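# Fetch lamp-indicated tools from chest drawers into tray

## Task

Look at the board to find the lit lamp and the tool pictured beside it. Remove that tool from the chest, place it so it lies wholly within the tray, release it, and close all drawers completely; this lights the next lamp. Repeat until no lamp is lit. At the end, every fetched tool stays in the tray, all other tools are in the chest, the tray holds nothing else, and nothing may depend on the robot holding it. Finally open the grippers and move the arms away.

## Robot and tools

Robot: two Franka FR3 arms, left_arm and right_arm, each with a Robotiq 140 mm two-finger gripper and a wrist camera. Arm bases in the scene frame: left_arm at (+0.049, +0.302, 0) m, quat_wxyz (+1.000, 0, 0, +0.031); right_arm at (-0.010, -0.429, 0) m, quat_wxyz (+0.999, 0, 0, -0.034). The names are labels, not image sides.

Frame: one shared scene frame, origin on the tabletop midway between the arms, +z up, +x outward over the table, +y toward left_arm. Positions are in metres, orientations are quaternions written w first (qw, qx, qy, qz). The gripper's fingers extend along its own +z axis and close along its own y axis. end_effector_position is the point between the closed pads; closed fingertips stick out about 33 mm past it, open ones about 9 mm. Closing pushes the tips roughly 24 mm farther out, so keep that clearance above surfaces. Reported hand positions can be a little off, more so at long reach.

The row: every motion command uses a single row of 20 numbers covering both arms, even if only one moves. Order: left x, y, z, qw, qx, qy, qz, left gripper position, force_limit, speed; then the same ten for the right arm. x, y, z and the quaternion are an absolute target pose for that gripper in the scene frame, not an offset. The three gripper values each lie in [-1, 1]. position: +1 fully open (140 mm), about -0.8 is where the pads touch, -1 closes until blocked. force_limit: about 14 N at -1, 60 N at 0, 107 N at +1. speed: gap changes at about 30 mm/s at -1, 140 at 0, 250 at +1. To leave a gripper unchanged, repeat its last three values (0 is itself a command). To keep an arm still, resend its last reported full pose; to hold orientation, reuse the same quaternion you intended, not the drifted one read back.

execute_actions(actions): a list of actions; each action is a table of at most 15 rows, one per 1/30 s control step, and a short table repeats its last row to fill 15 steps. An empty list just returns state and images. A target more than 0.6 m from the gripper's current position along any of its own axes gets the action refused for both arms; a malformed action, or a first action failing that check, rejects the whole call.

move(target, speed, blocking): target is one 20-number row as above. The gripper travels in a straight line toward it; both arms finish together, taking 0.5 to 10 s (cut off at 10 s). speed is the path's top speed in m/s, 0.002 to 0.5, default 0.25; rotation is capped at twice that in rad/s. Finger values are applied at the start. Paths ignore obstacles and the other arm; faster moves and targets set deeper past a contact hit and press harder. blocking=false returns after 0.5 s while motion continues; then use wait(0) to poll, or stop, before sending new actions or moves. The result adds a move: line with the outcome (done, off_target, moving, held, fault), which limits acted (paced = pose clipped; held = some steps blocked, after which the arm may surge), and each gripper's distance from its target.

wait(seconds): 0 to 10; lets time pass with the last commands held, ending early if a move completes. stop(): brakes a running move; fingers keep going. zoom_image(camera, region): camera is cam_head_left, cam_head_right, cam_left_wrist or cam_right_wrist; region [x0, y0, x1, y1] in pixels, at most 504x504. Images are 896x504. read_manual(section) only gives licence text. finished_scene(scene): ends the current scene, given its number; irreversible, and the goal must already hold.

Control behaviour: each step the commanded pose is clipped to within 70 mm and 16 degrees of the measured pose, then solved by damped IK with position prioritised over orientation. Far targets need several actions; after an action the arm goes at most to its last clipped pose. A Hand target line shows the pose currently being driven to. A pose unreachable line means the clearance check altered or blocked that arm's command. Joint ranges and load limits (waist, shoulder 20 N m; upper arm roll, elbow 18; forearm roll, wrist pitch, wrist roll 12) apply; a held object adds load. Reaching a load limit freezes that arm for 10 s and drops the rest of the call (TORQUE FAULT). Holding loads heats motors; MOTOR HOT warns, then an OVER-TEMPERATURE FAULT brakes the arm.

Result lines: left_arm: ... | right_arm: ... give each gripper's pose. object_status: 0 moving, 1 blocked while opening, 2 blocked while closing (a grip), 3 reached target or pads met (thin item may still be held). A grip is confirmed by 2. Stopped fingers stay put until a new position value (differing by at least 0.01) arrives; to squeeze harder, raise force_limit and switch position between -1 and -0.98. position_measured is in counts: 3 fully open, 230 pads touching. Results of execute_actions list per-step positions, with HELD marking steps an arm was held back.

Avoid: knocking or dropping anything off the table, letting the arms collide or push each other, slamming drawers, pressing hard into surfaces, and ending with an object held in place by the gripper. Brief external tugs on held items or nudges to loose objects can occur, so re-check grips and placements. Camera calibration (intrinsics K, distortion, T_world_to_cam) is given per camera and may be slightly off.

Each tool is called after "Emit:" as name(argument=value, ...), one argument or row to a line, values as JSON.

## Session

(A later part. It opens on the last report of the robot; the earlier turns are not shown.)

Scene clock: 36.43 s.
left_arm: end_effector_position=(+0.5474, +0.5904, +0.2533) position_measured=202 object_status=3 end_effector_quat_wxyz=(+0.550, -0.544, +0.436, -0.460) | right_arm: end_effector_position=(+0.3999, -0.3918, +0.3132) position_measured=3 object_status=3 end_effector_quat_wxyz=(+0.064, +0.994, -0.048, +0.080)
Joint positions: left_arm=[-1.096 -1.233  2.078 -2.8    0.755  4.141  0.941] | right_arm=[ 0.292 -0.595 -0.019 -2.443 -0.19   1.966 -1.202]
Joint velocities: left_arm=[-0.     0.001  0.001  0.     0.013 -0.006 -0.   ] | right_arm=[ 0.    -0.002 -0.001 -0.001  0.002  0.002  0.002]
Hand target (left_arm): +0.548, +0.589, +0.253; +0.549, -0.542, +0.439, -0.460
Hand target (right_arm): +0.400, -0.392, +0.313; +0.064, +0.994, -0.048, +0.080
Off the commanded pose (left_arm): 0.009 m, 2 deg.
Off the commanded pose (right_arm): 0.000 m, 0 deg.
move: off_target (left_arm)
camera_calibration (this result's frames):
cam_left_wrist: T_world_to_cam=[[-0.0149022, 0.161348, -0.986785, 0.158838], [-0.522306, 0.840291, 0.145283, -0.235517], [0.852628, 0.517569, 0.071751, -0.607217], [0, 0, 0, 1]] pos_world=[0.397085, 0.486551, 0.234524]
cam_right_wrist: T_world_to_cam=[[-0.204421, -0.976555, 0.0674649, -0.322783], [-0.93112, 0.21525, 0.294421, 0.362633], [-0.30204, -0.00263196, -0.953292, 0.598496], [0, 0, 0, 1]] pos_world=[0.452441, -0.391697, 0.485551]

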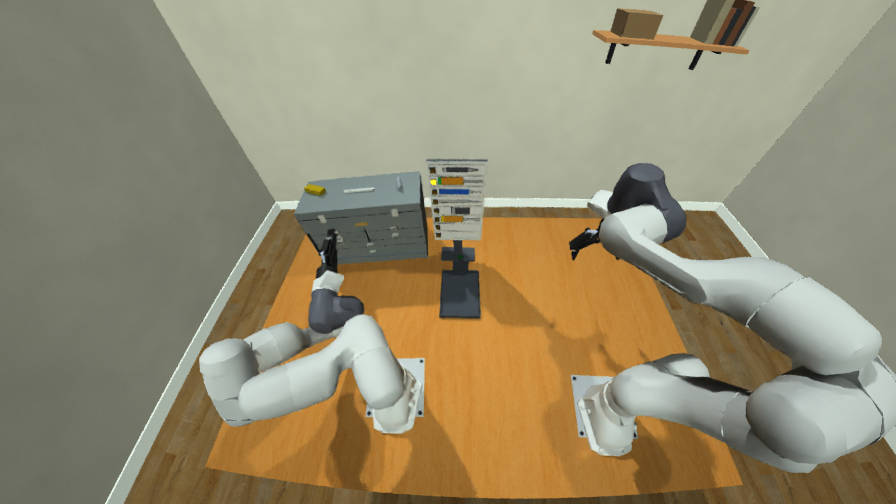

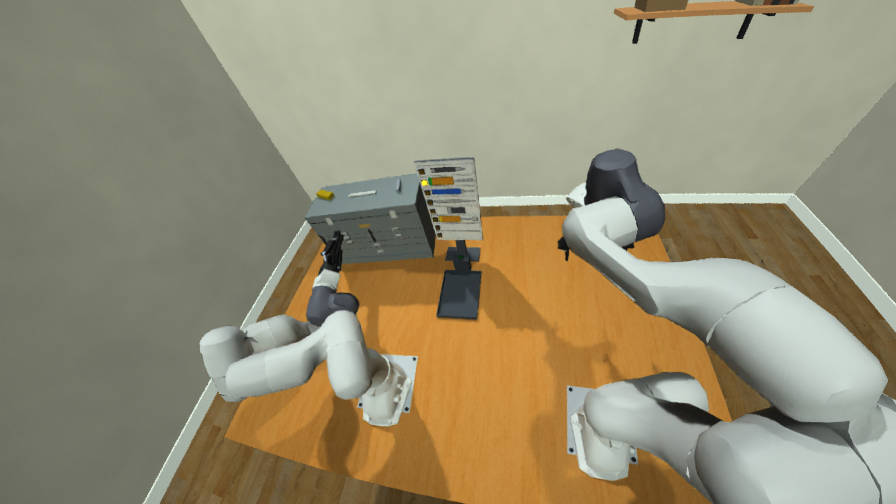

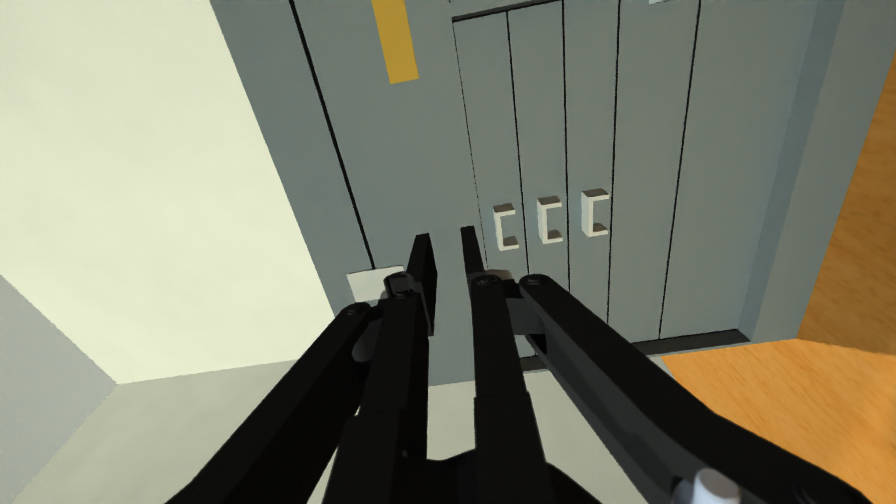

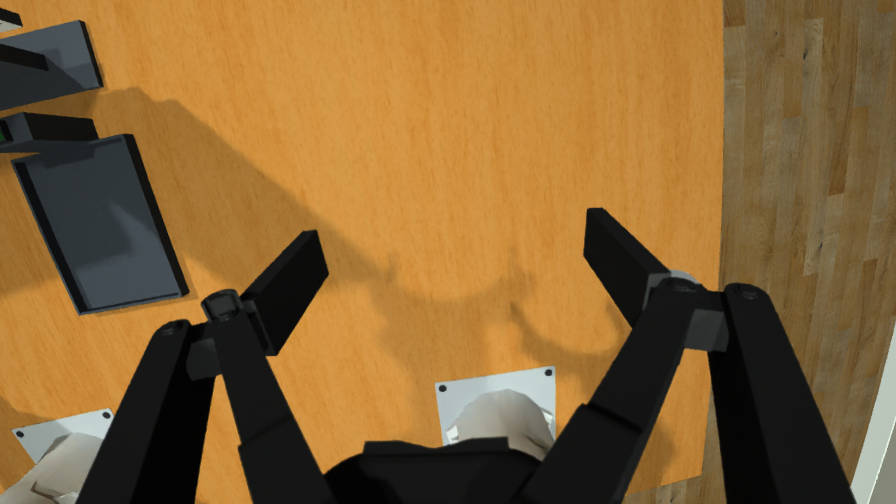

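Emit:
move(
  target=[0.55,0.60,0.30,0.295,-0.714,0.588,-0.243,-0.5,0,0,0.3999,-0.3918,0.3132,0.064,0.994,-0.048,0.08,1,0,0],
  speed=0.1,
)

Scene clock: 41.47 s.
left_arm: end_effector_position=(+0.5531, +0.6018, +0.3050) position_measured=192 object_status=3 end_effector_quat_wxyz=(-0.306, +0.706, -0.593, +0.238) | right_arm: end_effector_position=(+0.3999, -0.3918, +0.3132) position_measured=3 object_status=3 end_effector_quat_wxyz=(+0.064, +0.994, -0.048, +0.080)
Joint positions: left_arm=[-0.152 -0.495  0.699 -2.64  -0.064  2.988  0.554] | right_arm=[ 0.292 -0.595 -0.019 -2.443 -0.19   1.966 -1.202]
Joint velocities: left_arm=[ 0.001  0.002 -0.001  0.002 -0.001 -0.013 -0.012] | right_arm=[-0.001  0.     0.001  0.001 -0.001  0.001  0.001]
Hand target (left_arm): +0.553, +0.602, +0.304; -0.303, +0.710, -0.589, +0.239
Hand target (right_arm): +0.400, -0.392, +0.313; +0.064, +0.994, -0.048, +0.080
Off the commanded pose (left_arm): 0.006 m, 2 deg.
Off the commanded pose (right_arm): 0.000 m, 0 deg.
move: off_target (left_arm)
camera_calibration (this result's frames):
cam_left_wrist: T_world_to_cam=[[-0.719939, 0.069114, -0.690588, 0.563183], [-0.288573, 0.875132, 0.388421, -0.474051], [0.631201, 0.478924, -0.610097, -0.268052], [0, 0, 0, 1]] pos_world=[0.437854, 0.50431, 0.409521]
cam_right_wrist: T_world_to_cam=[[-0.204421, -0.976555, 0.0674649, -0.322783], [-0.93112, 0.21525, 0.294421, 0.362633], [-0.30204, -0.00263209, -0.953292, 0.598496], [0, 0, 0, 1]] pos_world=[0.452441, -0.391697, 0.485551]

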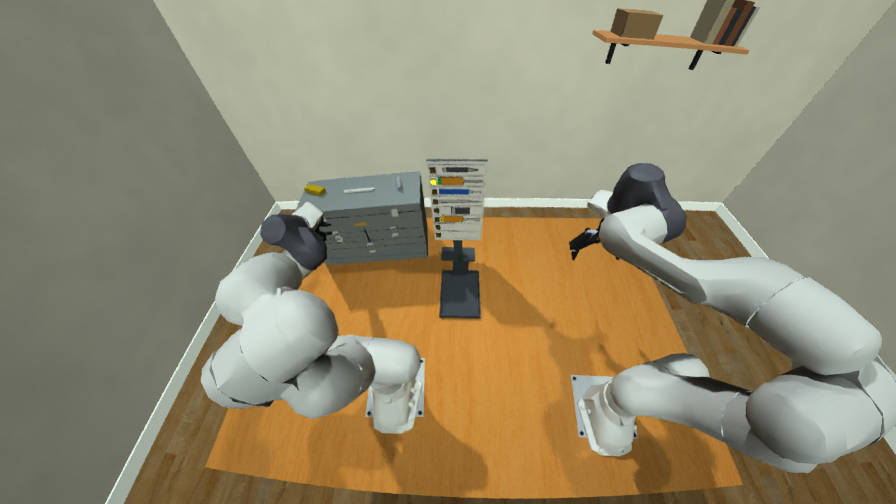

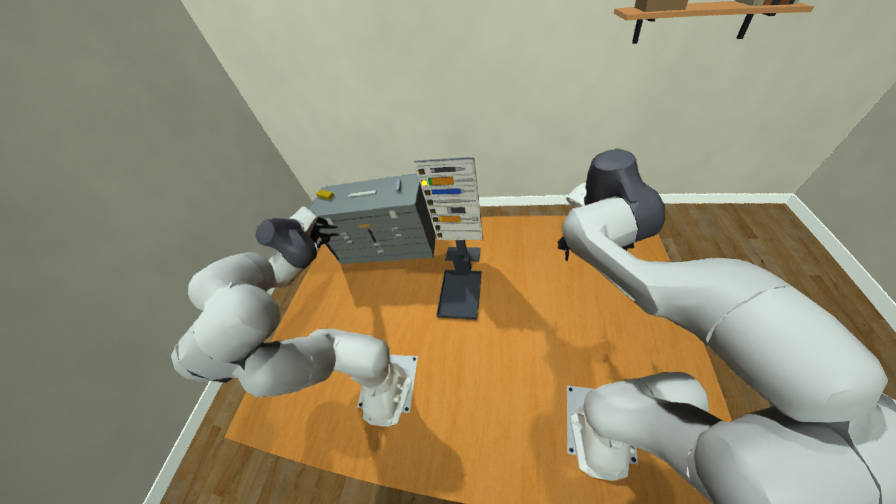

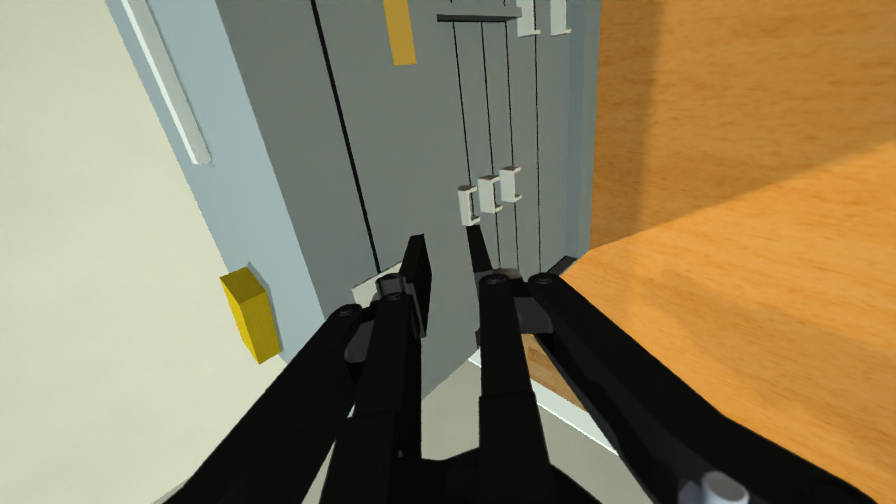

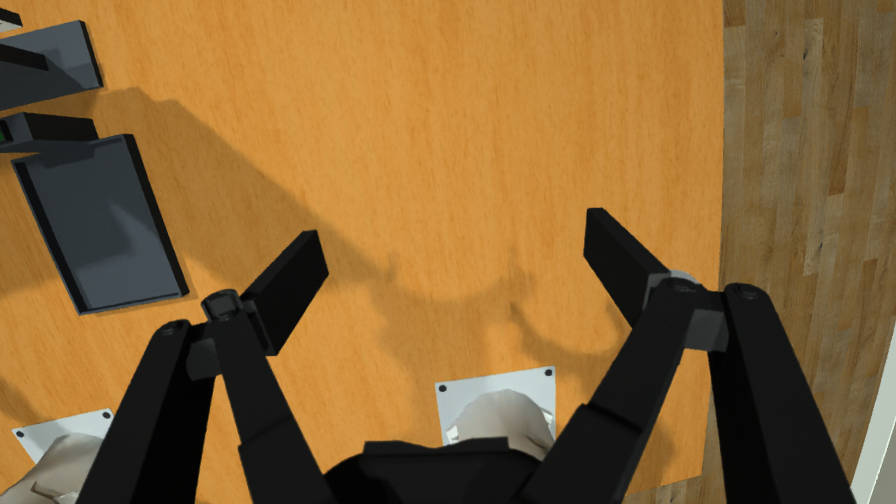

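Emit:
move(
  target=[0.575,0.60,0.245,0.295,-0.714,0.588,-0.243,-0.5,0,0,0.3999,-0.3918,0.3132,0.064,0.994,-0.048,0.08,1,0,0],
  speed=0.05,
)

Scene clock: 43.23 s.
left_arm: end_effector_position=(+0.5729, +0.5973, +0.2400) position_measured=192 object_status=3 end_effector_quat_wxyz=(-0.287, +0.718, -0.586, +0.243) | right_arm: end_effector_position=(+0.3999, -0.3918, +0.3132) position_measured=3 object_status=3 end_effector_quat_wxyz=(+0.064, +0.994, -0.048, +0.080)
Joint positions: left_arm=[-0.497 -0.393  1.016 -2.642 -0.133  3.136  0.6  ] | right_arm=[ 0.292 -0.595 -0.019 -2.443 -0.19   1.966 -1.202]
Joint velocities: left_arm=[-0.018  0.     0.019 -0.     0.001  0.01   0.006] | right_arm=[ 0.002  0.001  0.001  0.    -0.001 -0.001  0.   ]
Hand target (left_arm): +0.575, +0.599, +0.244; -0.293, +0.714, -0.587, +0.243
Hand target (right_arm): +0.400, -0.392, +0.313; +0.064, +0.994, -0.048, +0.080
Off the commanded pose (left_arm): 0.006 m, 1 deg.
Off the commanded pose (right_arm): 0.000 m, 0 deg.
move: off_target (left_arm)
camera_calibration (this result's frames):
cam_left_wrist: T_world_to_cam=[[-0.731526, 0.0296091, -0.68117, 0.560862], [-0.293174, 0.888321, 0.353461, -0.4359], [0.615563, 0.458267, -0.64115, -0.289317], [0, 0, 0, 1]] pos_world=[0.460584, 0.503196, 0.350621]
cam_right_wrist: T_world_to_cam=[[-0.204422, -0.976555, 0.0674648, -0.322783], [-0.93112, 0.215251, 0.294421, 0.362633], [-0.30204, -0.00263185, -0.953292, 0.598496], [0, 0, 0, 1]] pos_world=[0.452441, -0.391697, 0.485551]

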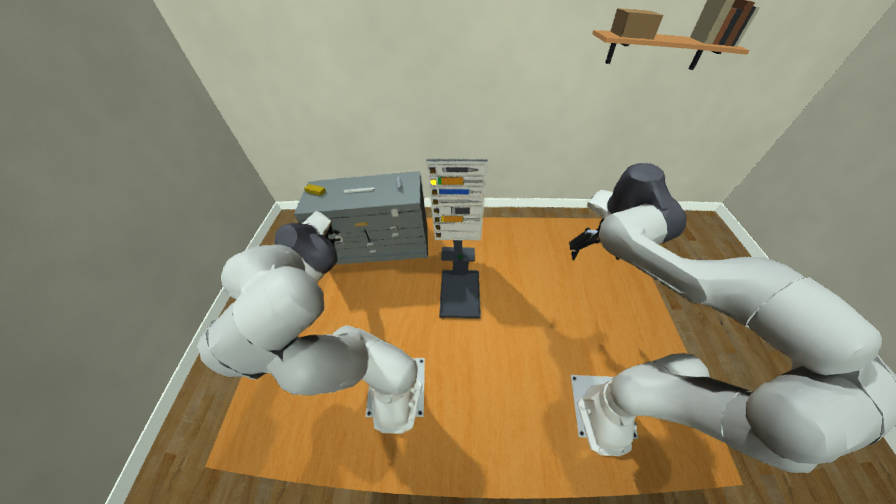

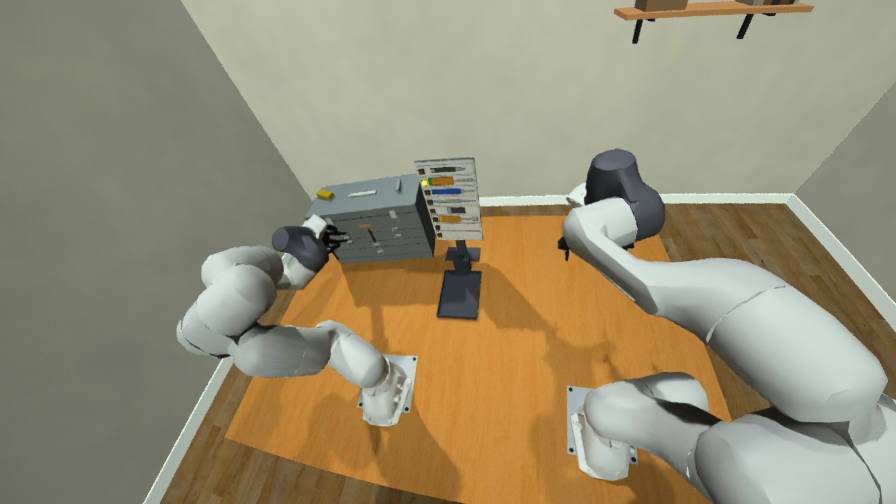

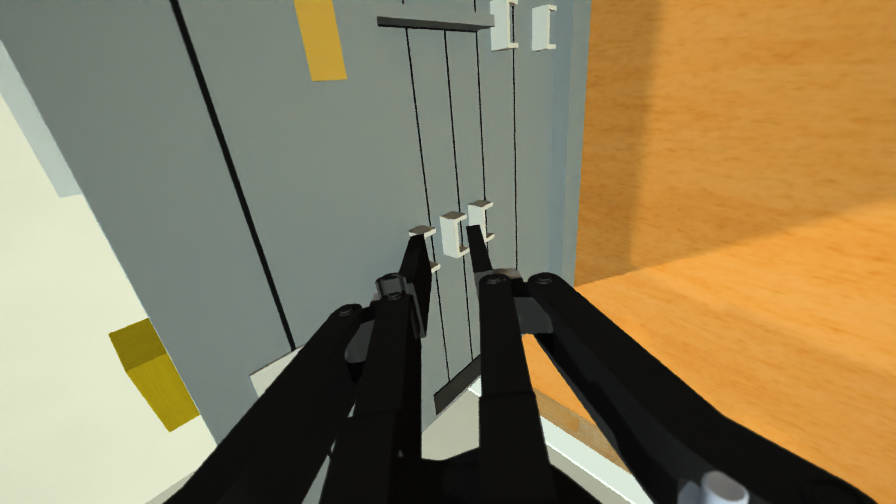

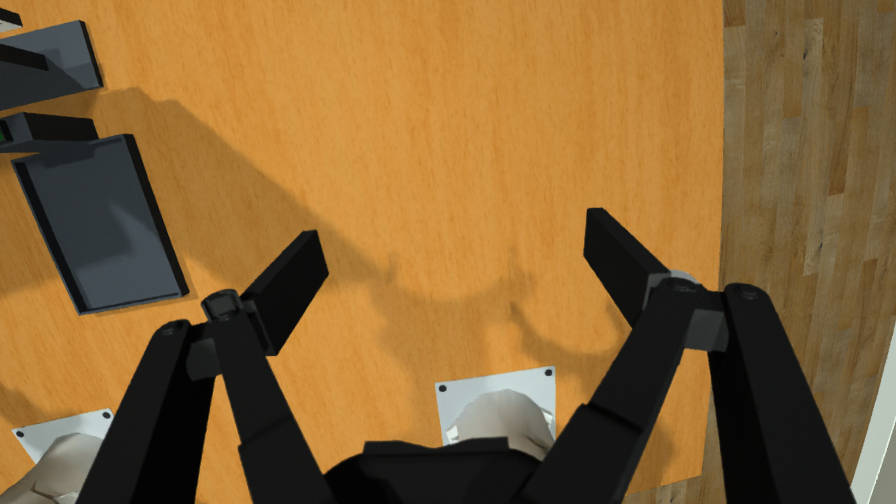

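Emit:
move(
  target=[0.592,0.603,0.25,0.295,-0.714,0.588,-0.243,-0.5,0,0,0.3999,-0.3918,0.3132,0.064,0.994,-0.048,0.08,1,0,0],
  speed=0.03,
)

Scene clock: 44.33 s.
left_arm: end_effector_position=(+0.5781, +0.5995, +0.2366) position_measured=192 object_status=3 end_effector_quat_wxyz=(-0.278, +0.720, -0.589, +0.241) | right_arm: end_effector_position=(+0.3999, -0.3918, +0.3132) position_measured=3 object_status=3 end_effector_quat_wxyz=(+0.064, +0.994, -0.048, +0.080)
Joint positions: left_arm=[-0.543 -0.377  1.059 -2.611 -0.142  3.109  0.605] | right_arm=[ 0.292 -0.595 -0.019 -2.443 -0.19   1.966 -1.202]
Joint velocities: left_arm=[-0.001  0.001  0.002  0.007 -0.008 -0.01   0.012] | right_arm=[-0.001 -0.001 -0.    -0.001 -0.002  0.     0.   ]
Hand target (left_arm): +0.591, +0.602, +0.251; -0.294, +0.713, -0.588, +0.243
Hand target (right_arm): +0.400, -0.392, +0.313; +0.064, +0.994, -0.048, +0.080
Off the commanded pose (left_arm): 0.020 m, 2 deg.
Off the commanded pose (right_arm): 0.000 m, 0 deg.
move: off_target (left_arm)
camera_calibration (this result's frames):
cam_left_wrist: T_world_to_cam=[[-0.74215, 0.0273936, -0.669674, 0.567015], [-0.28212, 0.893568, 0.349205, -0.443743], [0.607965, 0.448091, -0.655433, -0.281769], [0, 0, 0, 1]] pos_world=[0.466927, 0.50724, 0.349991]
cam_right_wrist: T_world_to_cam=[[-0.204422, -0.976555, 0.0674648, -0.322783], [-0.93112, 0.215251, 0.294421, 0.362633], [-0.30204, -0.00263178, -0.953292, 0.598496], [0, 0, 0, 1]] pos_world=[0.452441, -0.391697, 0.485551]

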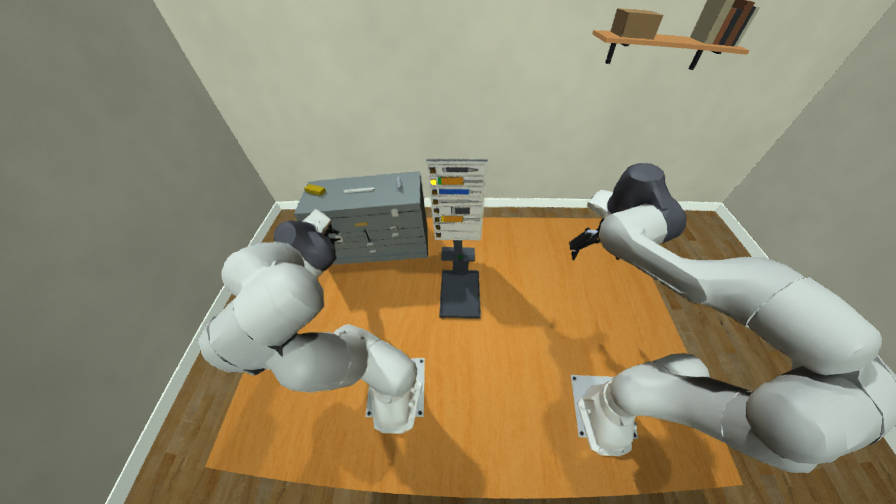

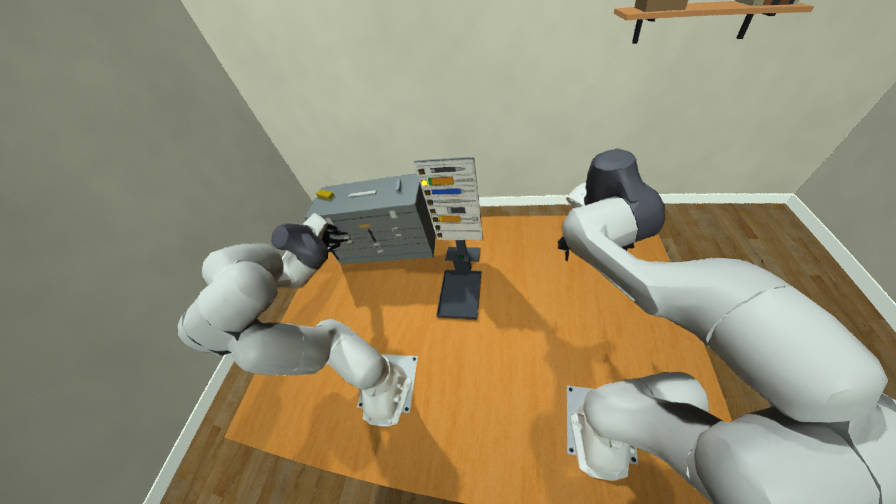

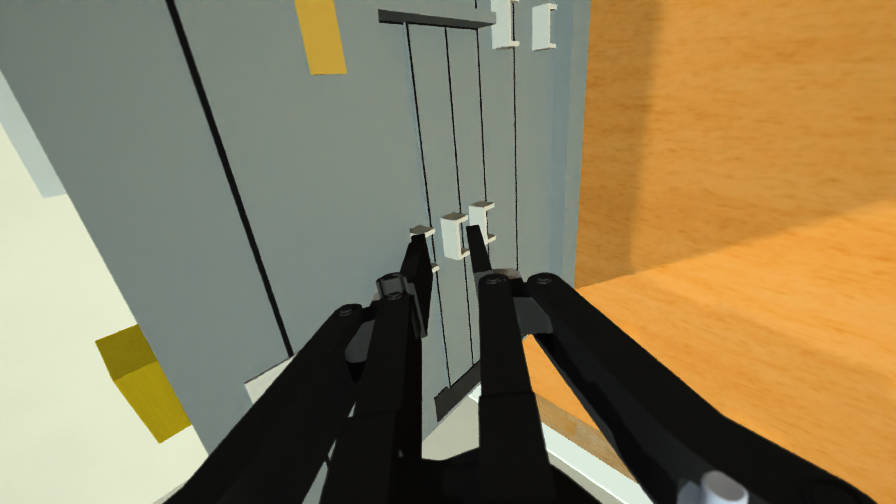

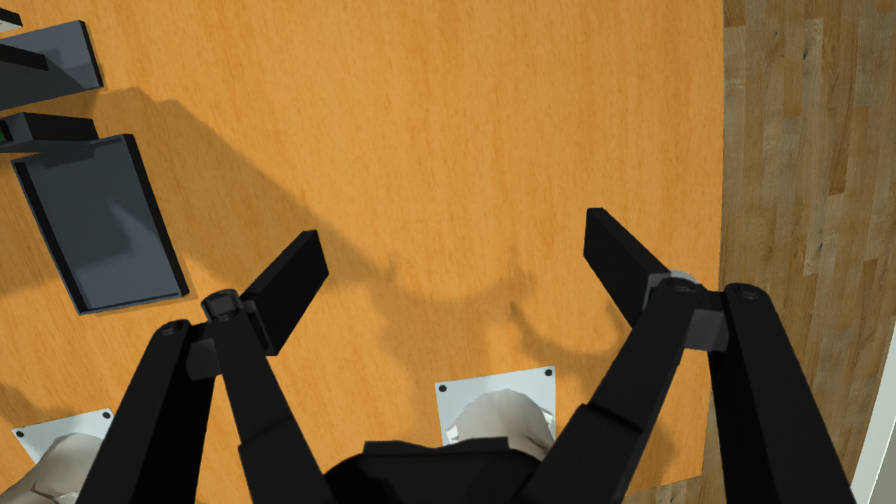

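Emit:
move(
  target=[0.565,0.597,0.27,0.295,-0.714,0.588,-0.243,-0.5,0,0,0.3999,-0.3918,0.3132,0.064,0.994,-0.048,0.08,1,0,0],
  speed=0.05,
)

Emit:
move(
  target=[0.591,0.602,0.247,0.295,-0.714,0.588,-0.243,-0.5,0,0,0.3999,-0.3918,0.3132,0.064,0.994,-0.048,0.08,1,0,0],
  speed=0.03,
)

Scene clock: 45.53 s.
left_arm: end_effector_position=(+0.5658, +0.5988, +0.2725) position_measured=192 object_status=3 end_effector_quat_wxyz=(-0.299, +0.710, -0.590, +0.242) | right_arm: end_effector_position=(+0.3999, -0.3918, +0.3132) position_measured=3 object_status=3 end_effector_quat_wxyz=(+0.064, +0.994, -0.048, +0.080)
Joint positions: left_arm=[-0.311 -0.434  0.838 -2.645 -0.107  3.076  0.584] | right_arm=[ 0.292 -0.595 -0.019 -2.443 -0.19   1.966 -1.202]
Joint velocities: left_arm=[ 0.017  0.001 -0.024 -0.002 -0.    -0.01  -0.005] | right_arm=[ 0.002  0.     0.001  0.     0.    -0.002  0.001]
Hand target (left_arm): +0.565, +0.597, +0.271; -0.296, +0.713, -0.588, +0.243
Hand target (right_arm): +0.400, -0.392, +0.313; +0.064, +0.994, -0.048, +0.080
Off the commanded pose (left_arm): 0.003 m, 1 deg.
Off the commanded pose (right_arm): 0.000 m, 0 deg.
move: done
camera_calibration (this result's frames):
cam_left_wrist: T_world_to_cam=[[-0.721729, 0.0539014, -0.690074, 0.560115], [-0.29082, 0.881084, 0.372982, -0.45322], [0.628117, 0.469879, -0.620228, -0.284565], [0, 0, 0, 1]] pos_world=[0.451186, 0.502845, 0.379068]
cam_right_wrist: T_world_to_cam=[[-0.204422, -0.976555, 0.0674647, -0.322783], [-0.93112, 0.21525, 0.294421, 0.362633], [-0.30204, -0.00263183, -0.953292, 0.598496], [0, 0, 0, 1]] pos_world=[0.452441, -0.391697, 0.485551]

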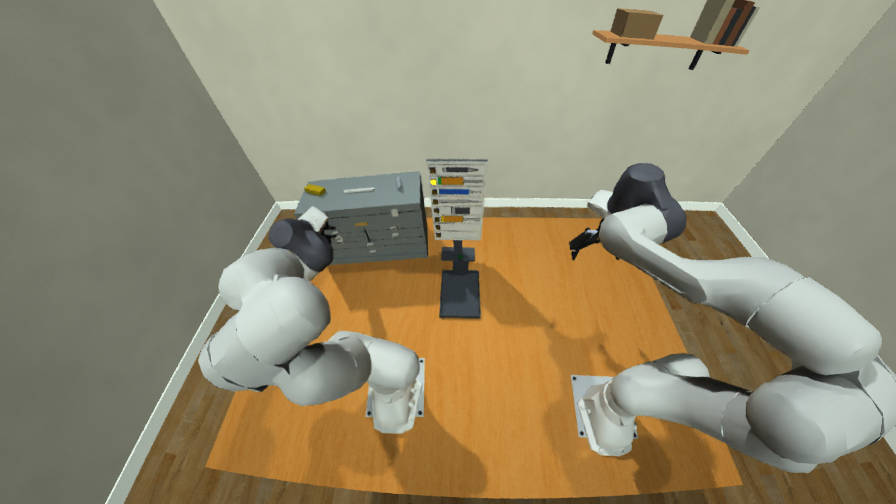

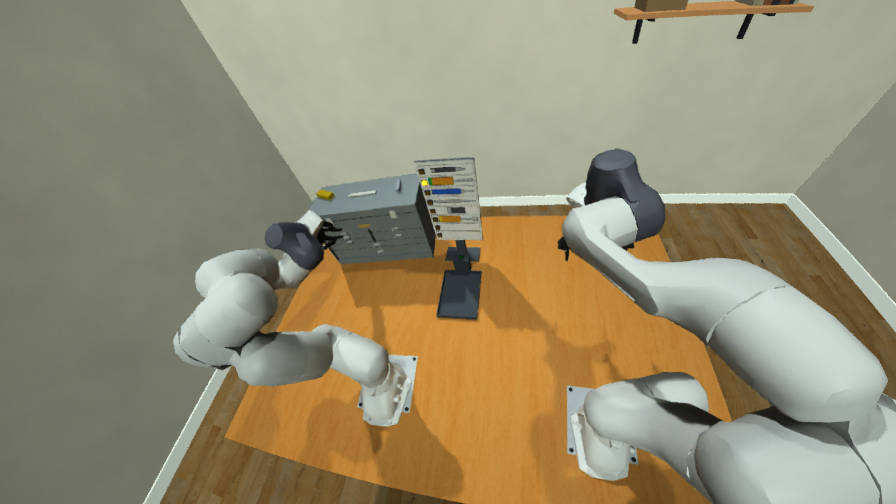

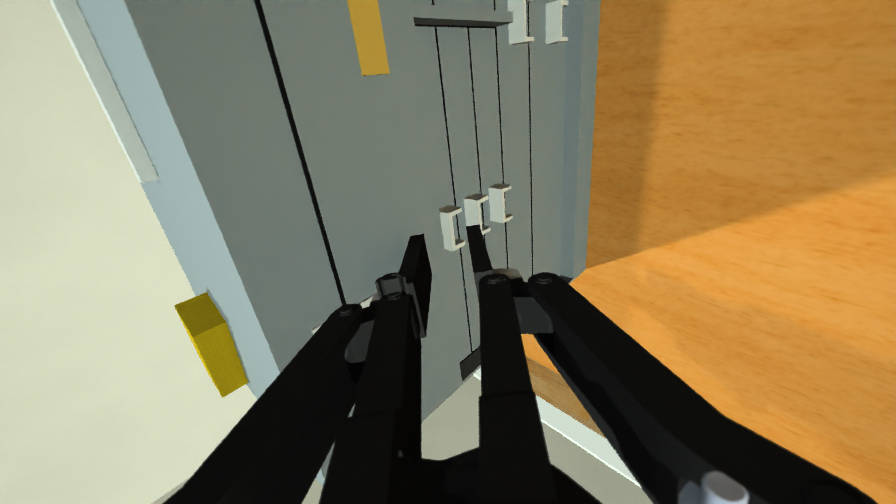

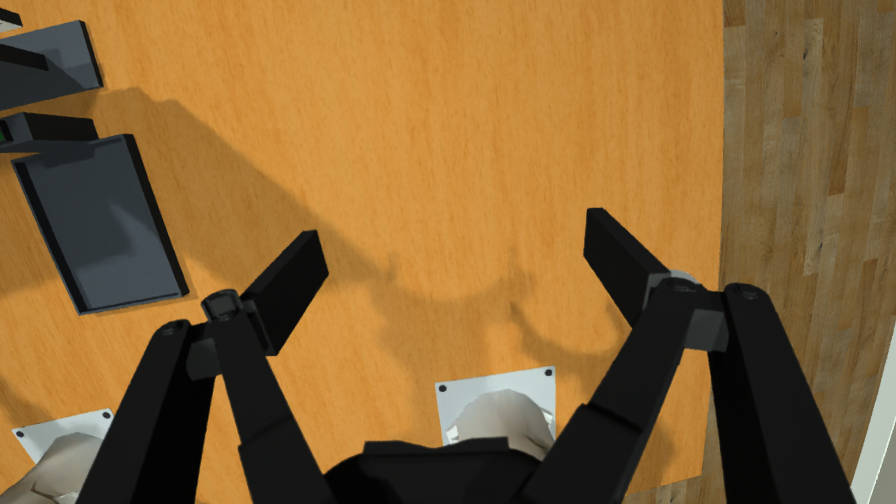

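Scene clock: 46.97 s.
left_arm: end_effector_position=(+0.5777, +0.6036, +0.2361) position_measured=192 object_status=3 end_effector_quat_wxyz=(-0.280, +0.723, -0.583, +0.242) | right_arm: end_effector_position=(+0.3999, -0.3918, +0.3132) position_measured=3 object_status=3 end_effector_quat_wxyz=(+0.064, +0.994, -0.048, +0.080)
Joint positions: left_arm=[-0.549 -0.372  1.064 -2.61  -0.17   3.12   0.62 ] | right_arm=[ 0.292 -0.595 -0.019 -2.443 -0.19   1.966 -1.202]
Joint velocities: left_arm=[-0.032 -0.016  0.037 -0.002 -0.     0.005  0.031] | right_arm=[ 0.001  0.001  0.001 -0.     0.    -0.    -0.001]
Hand target (left_arm): +0.590, +0.601, +0.246; -0.293, +0.714, -0.587, +0.243
Hand target (right_arm): +0.400, -0.392, +0.313; +0.064, +0.994, -0.048, +0.080
Off the commanded pose (left_arm): 0.017 m, 2 deg.
Off the commanded pose (right_arm): 0.000 m, 0 deg.
move: off_target (left_arm)
camera_calibration (this result's frames):
cam_left_wrist: T_world_to_cam=[[-0.738964, 0.0155771, -0.673565, 0.572464], [-0.296351, 0.890313, 0.345715, -0.436292], [0.605069, 0.455083, -0.653293, -0.286744], [0, 0, 0, 1]] pos_world=[0.467234, 0.510011, 0.349097]
cam_right_wrist: T_world_to_cam=[[-0.204422, -0.976555, 0.0674648, -0.322783], [-0.93112, 0.215251, 0.294421, 0.362633], [-0.30204, -0.0026318, -0.953292, 0.598496], [0, 0, 0, 1]] pos_world=[0.452441, -0.391697, 0.485551]

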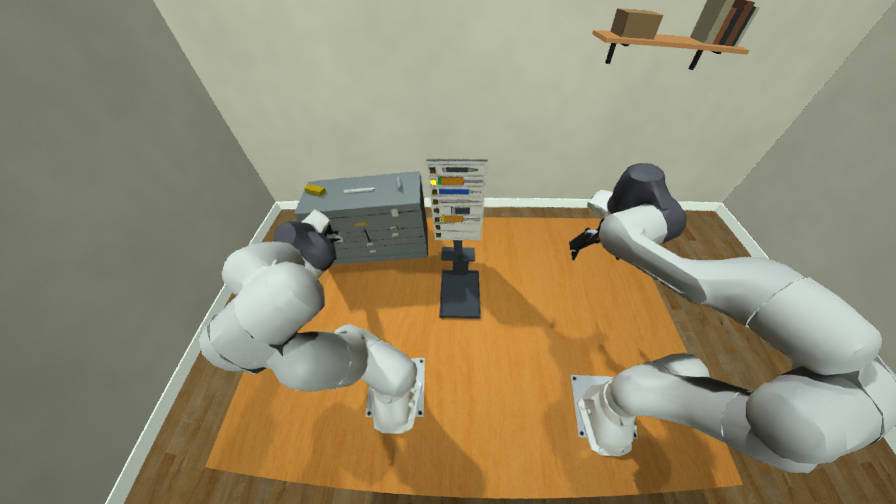

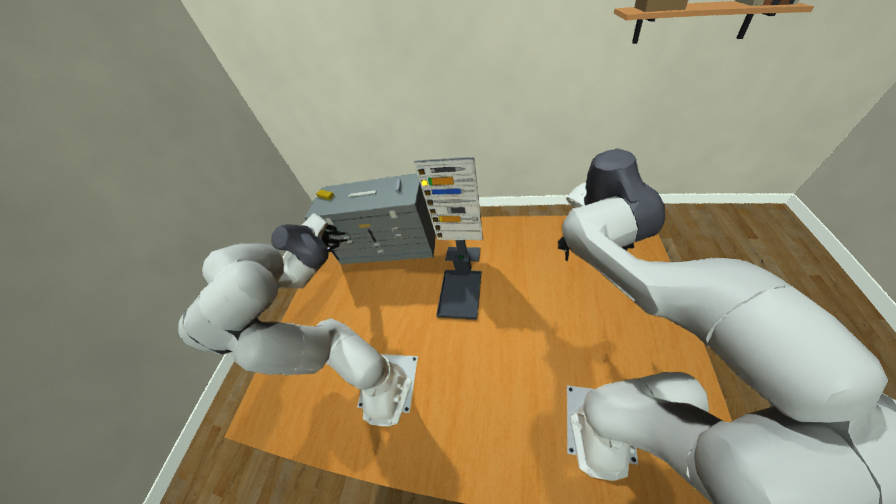

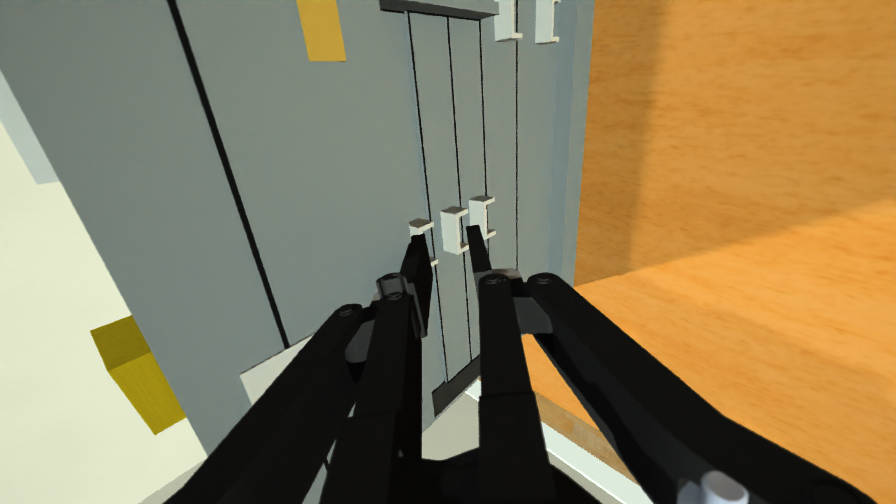

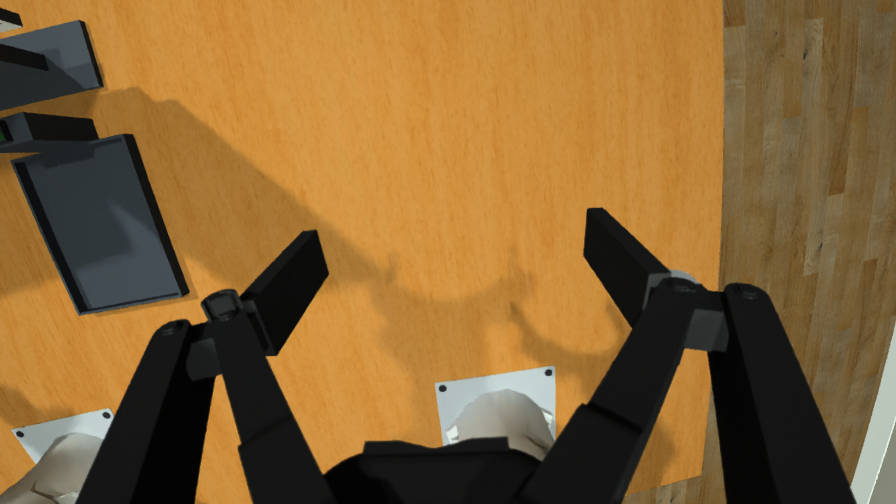

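Emit:
move(
  target=[0.585,0.603,0.28,0.2,-0.745,0.613,-0.164,-0.5,0,0,0.3999,-0.3918,0.3132,0.064,0.994,-0.048,0.08,1,0,0],
  speed=0.05,
)

Scene clock: 49.93 s.
left_arm: end_effector_position=(+0.5742, +0.6028, +0.2667) position_measured=192 object_status=3 end_effector_quat_wxyz=(-0.188, +0.746, -0.619, +0.156) | right_arm: end_effector_position=(+0.3999, -0.3918, +0.3132) position_measured=3 object_status=3 end_effector_quat_wxyz=(+0.064, +0.994, -0.048, +0.080)
Joint positions: left_arm=[-0.181 -0.244  0.678 -2.358 -0.063  2.625  0.443] | right_arm=[ 0.292 -0.595 -0.019 -2.443 -0.19   1.966 -1.202]
Joint velocities: left_arm=[ 0.014  0.001 -0.016  0.009  0.    -0.017 -0.028] | right_arm=[-0.001  0.     0.    -0.001 -0.001  0.    -0.   ]
Hand target (left_arm): +0.585, +0.603, +0.282; -0.203, +0.745, -0.614, +0.164
Hand target (right_arm): +0.400, -0.392, +0.313; +0.064, +0.994, -0.048, +0.080
Off the commanded pose (left_arm): 0.017 m, 2 deg.
Off the commanded pose (right_arm): 0.000 m, 0 deg.
move: off_target (left_arm)
camera_calibration (this result's frames):
cam_left_wrist: T_world_to_cam=[[-0.889026, 0.0181924, -0.457495, 0.617527], [-0.178804, 0.906071, 0.38349, -0.534284], [0.4215, 0.422734, -0.802268, -0.0997419], [0, 0, 0, 1]] pos_world=[0.495507, 0.51503, 0.407389]
cam_right_wrist: T_world_to_cam=[[-0.204421, -0.976555, 0.0674648, -0.322783], [-0.93112, 0.21525, 0.294421, 0.362633], [-0.30204, -0.00263199, -0.953292, 0.598496], [0, 0, 0, 1]] pos_world=[0.452441, -0.391697, 0.485551]

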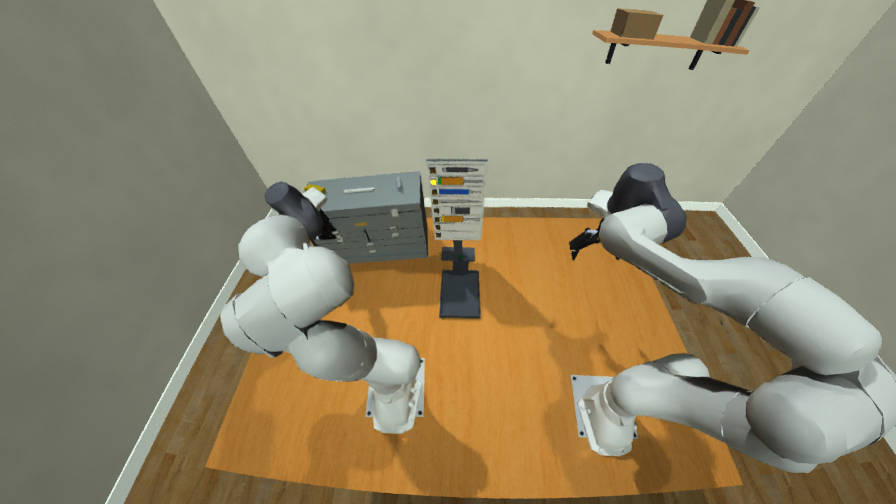

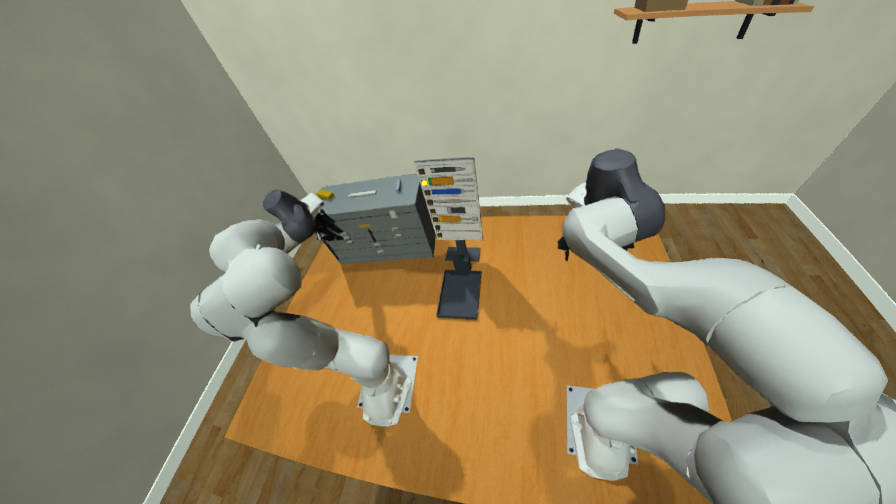

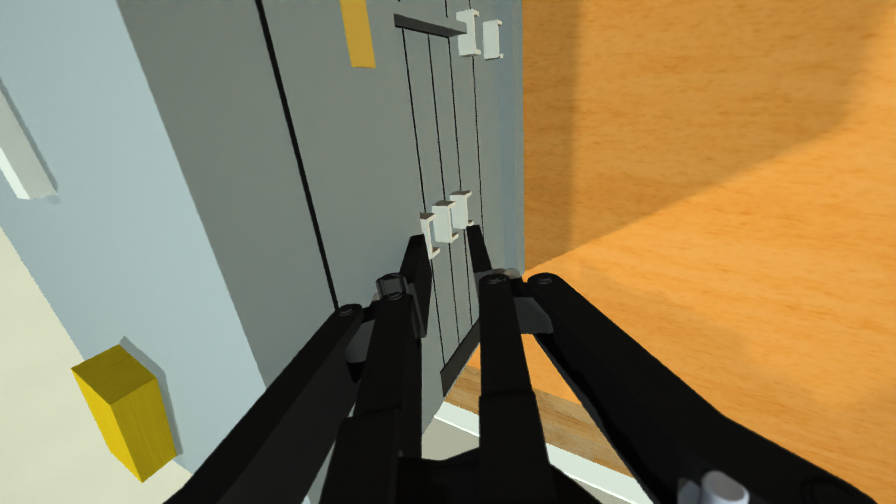

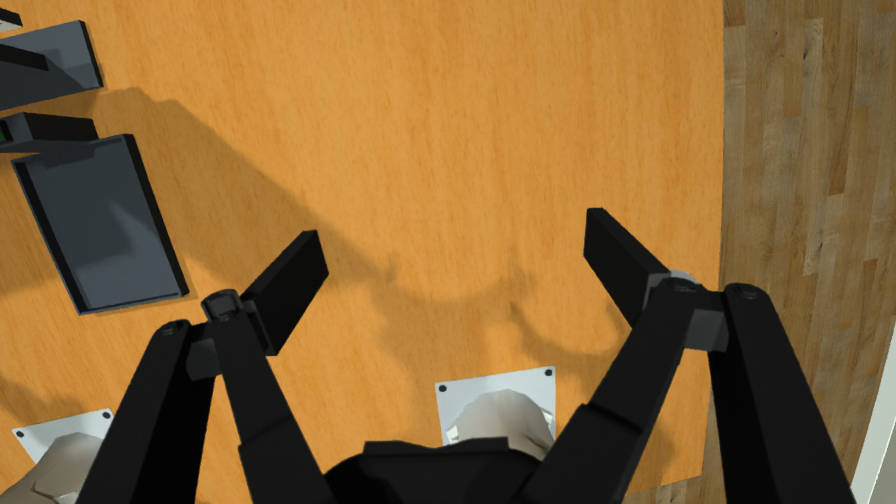

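Emit:
wait(
  seconds=1.5,
)

Scene clock: 51.53 s.
left_arm: end_effector_position=(+0.5742, +0.6026, +0.2669) position_measured=192 object_status=3 end_effector_quat_wxyz=(-0.187, +0.749, -0.617, +0.156) | right_arm: end_effector_position=(+0.3999, -0.3918, +0.3132) position_measured=3 object_status=3 end_effector_quat_wxyz=(+0.064, +0.994, -0.048, +0.080)
Joint positions: left_arm=[-0.18  -0.244  0.677 -2.357 -0.063  2.623  0.435] | right_arm=[ 0.292 -0.595 -0.019 -2.443 -0.19   1.966 -1.202]
Joint velocities: left_arm=[ 0.    -0.001  0.     0.001  0.002 -0.001  0.002] | right_arm=[-0.    -0.001  0.     0.001 -0.001  0.001 -0.001]
Hand target (left_arm): +0.585, +0.603, +0.282; -0.203, +0.745, -0.614, +0.164
Hand target (right_arm): +0.400, -0.392, +0.313; +0.064, +0.994, -0.048, +0.080
Off the commanded pose (left_arm): 0.017 m, 2 deg.
Off the commanded pose (right_arm): 0.000 m, 0 deg.
wait: 1.50 s; at rest by 0.07 s
camera_calibration (this result's frames):
cam_left_wrist: T_world_to_cam=[[-0.889235, 0.010357, -0.457334, 0.622391], [-0.184762, 0.90644, 0.379777, -0.530004], [0.418479, 0.422209, -0.804124, -0.0969192], [0, 0, 0, 1]] pos_world=[0.496085, 0.514891, 0.407989]
cam_right_wrist: T_world_to_cam=[[-0.204422, -0.976555, 0.0674647, -0.322783], [-0.93112, 0.215251, 0.294421, 0.362633], [-0.30204, -0.00263178, -0.953292, 0.598496], [0, 0, 0, 1]] pos_world=[0.452441, -0.391697, 0.485551]

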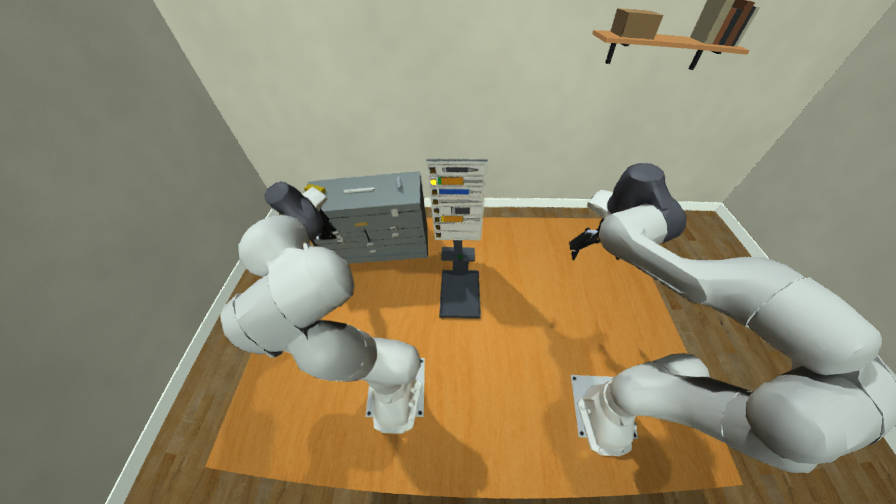

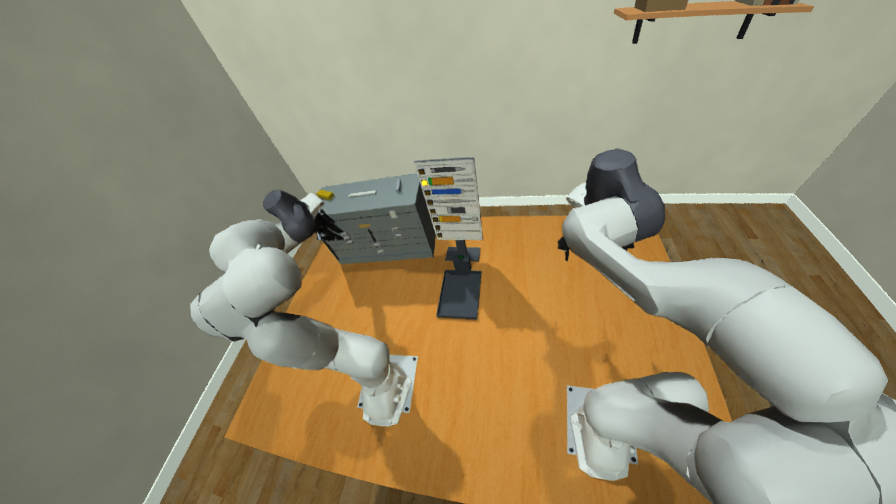

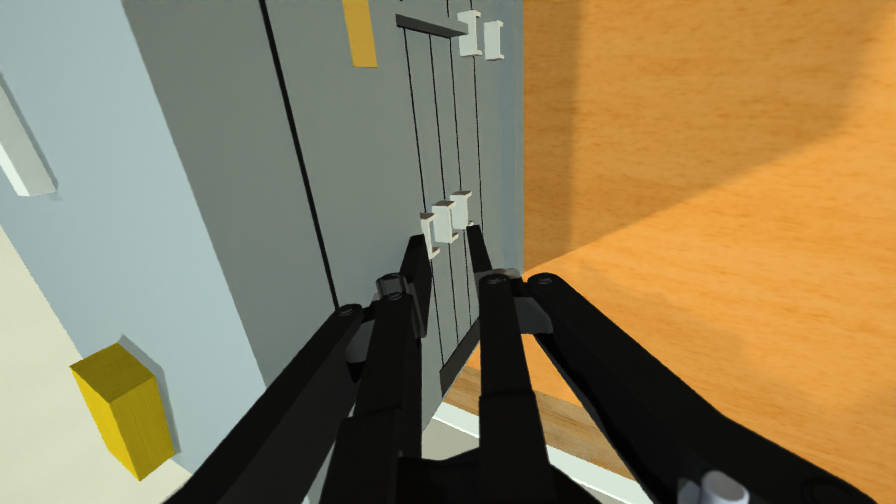

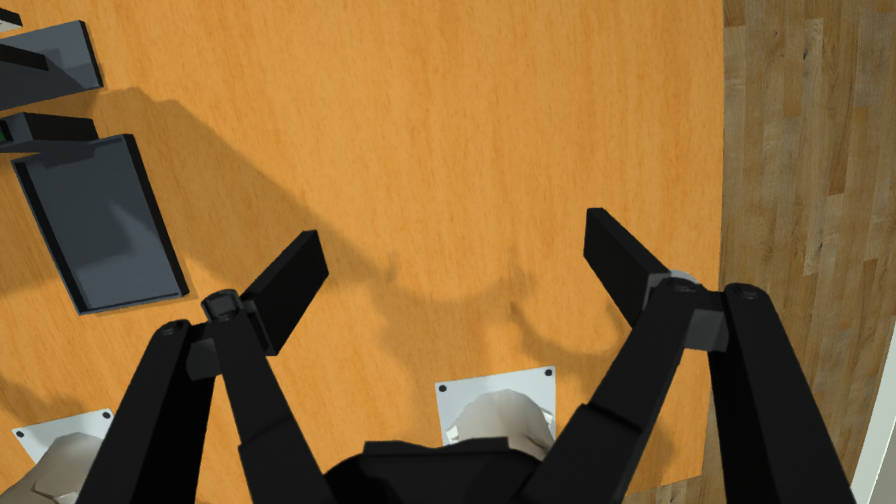

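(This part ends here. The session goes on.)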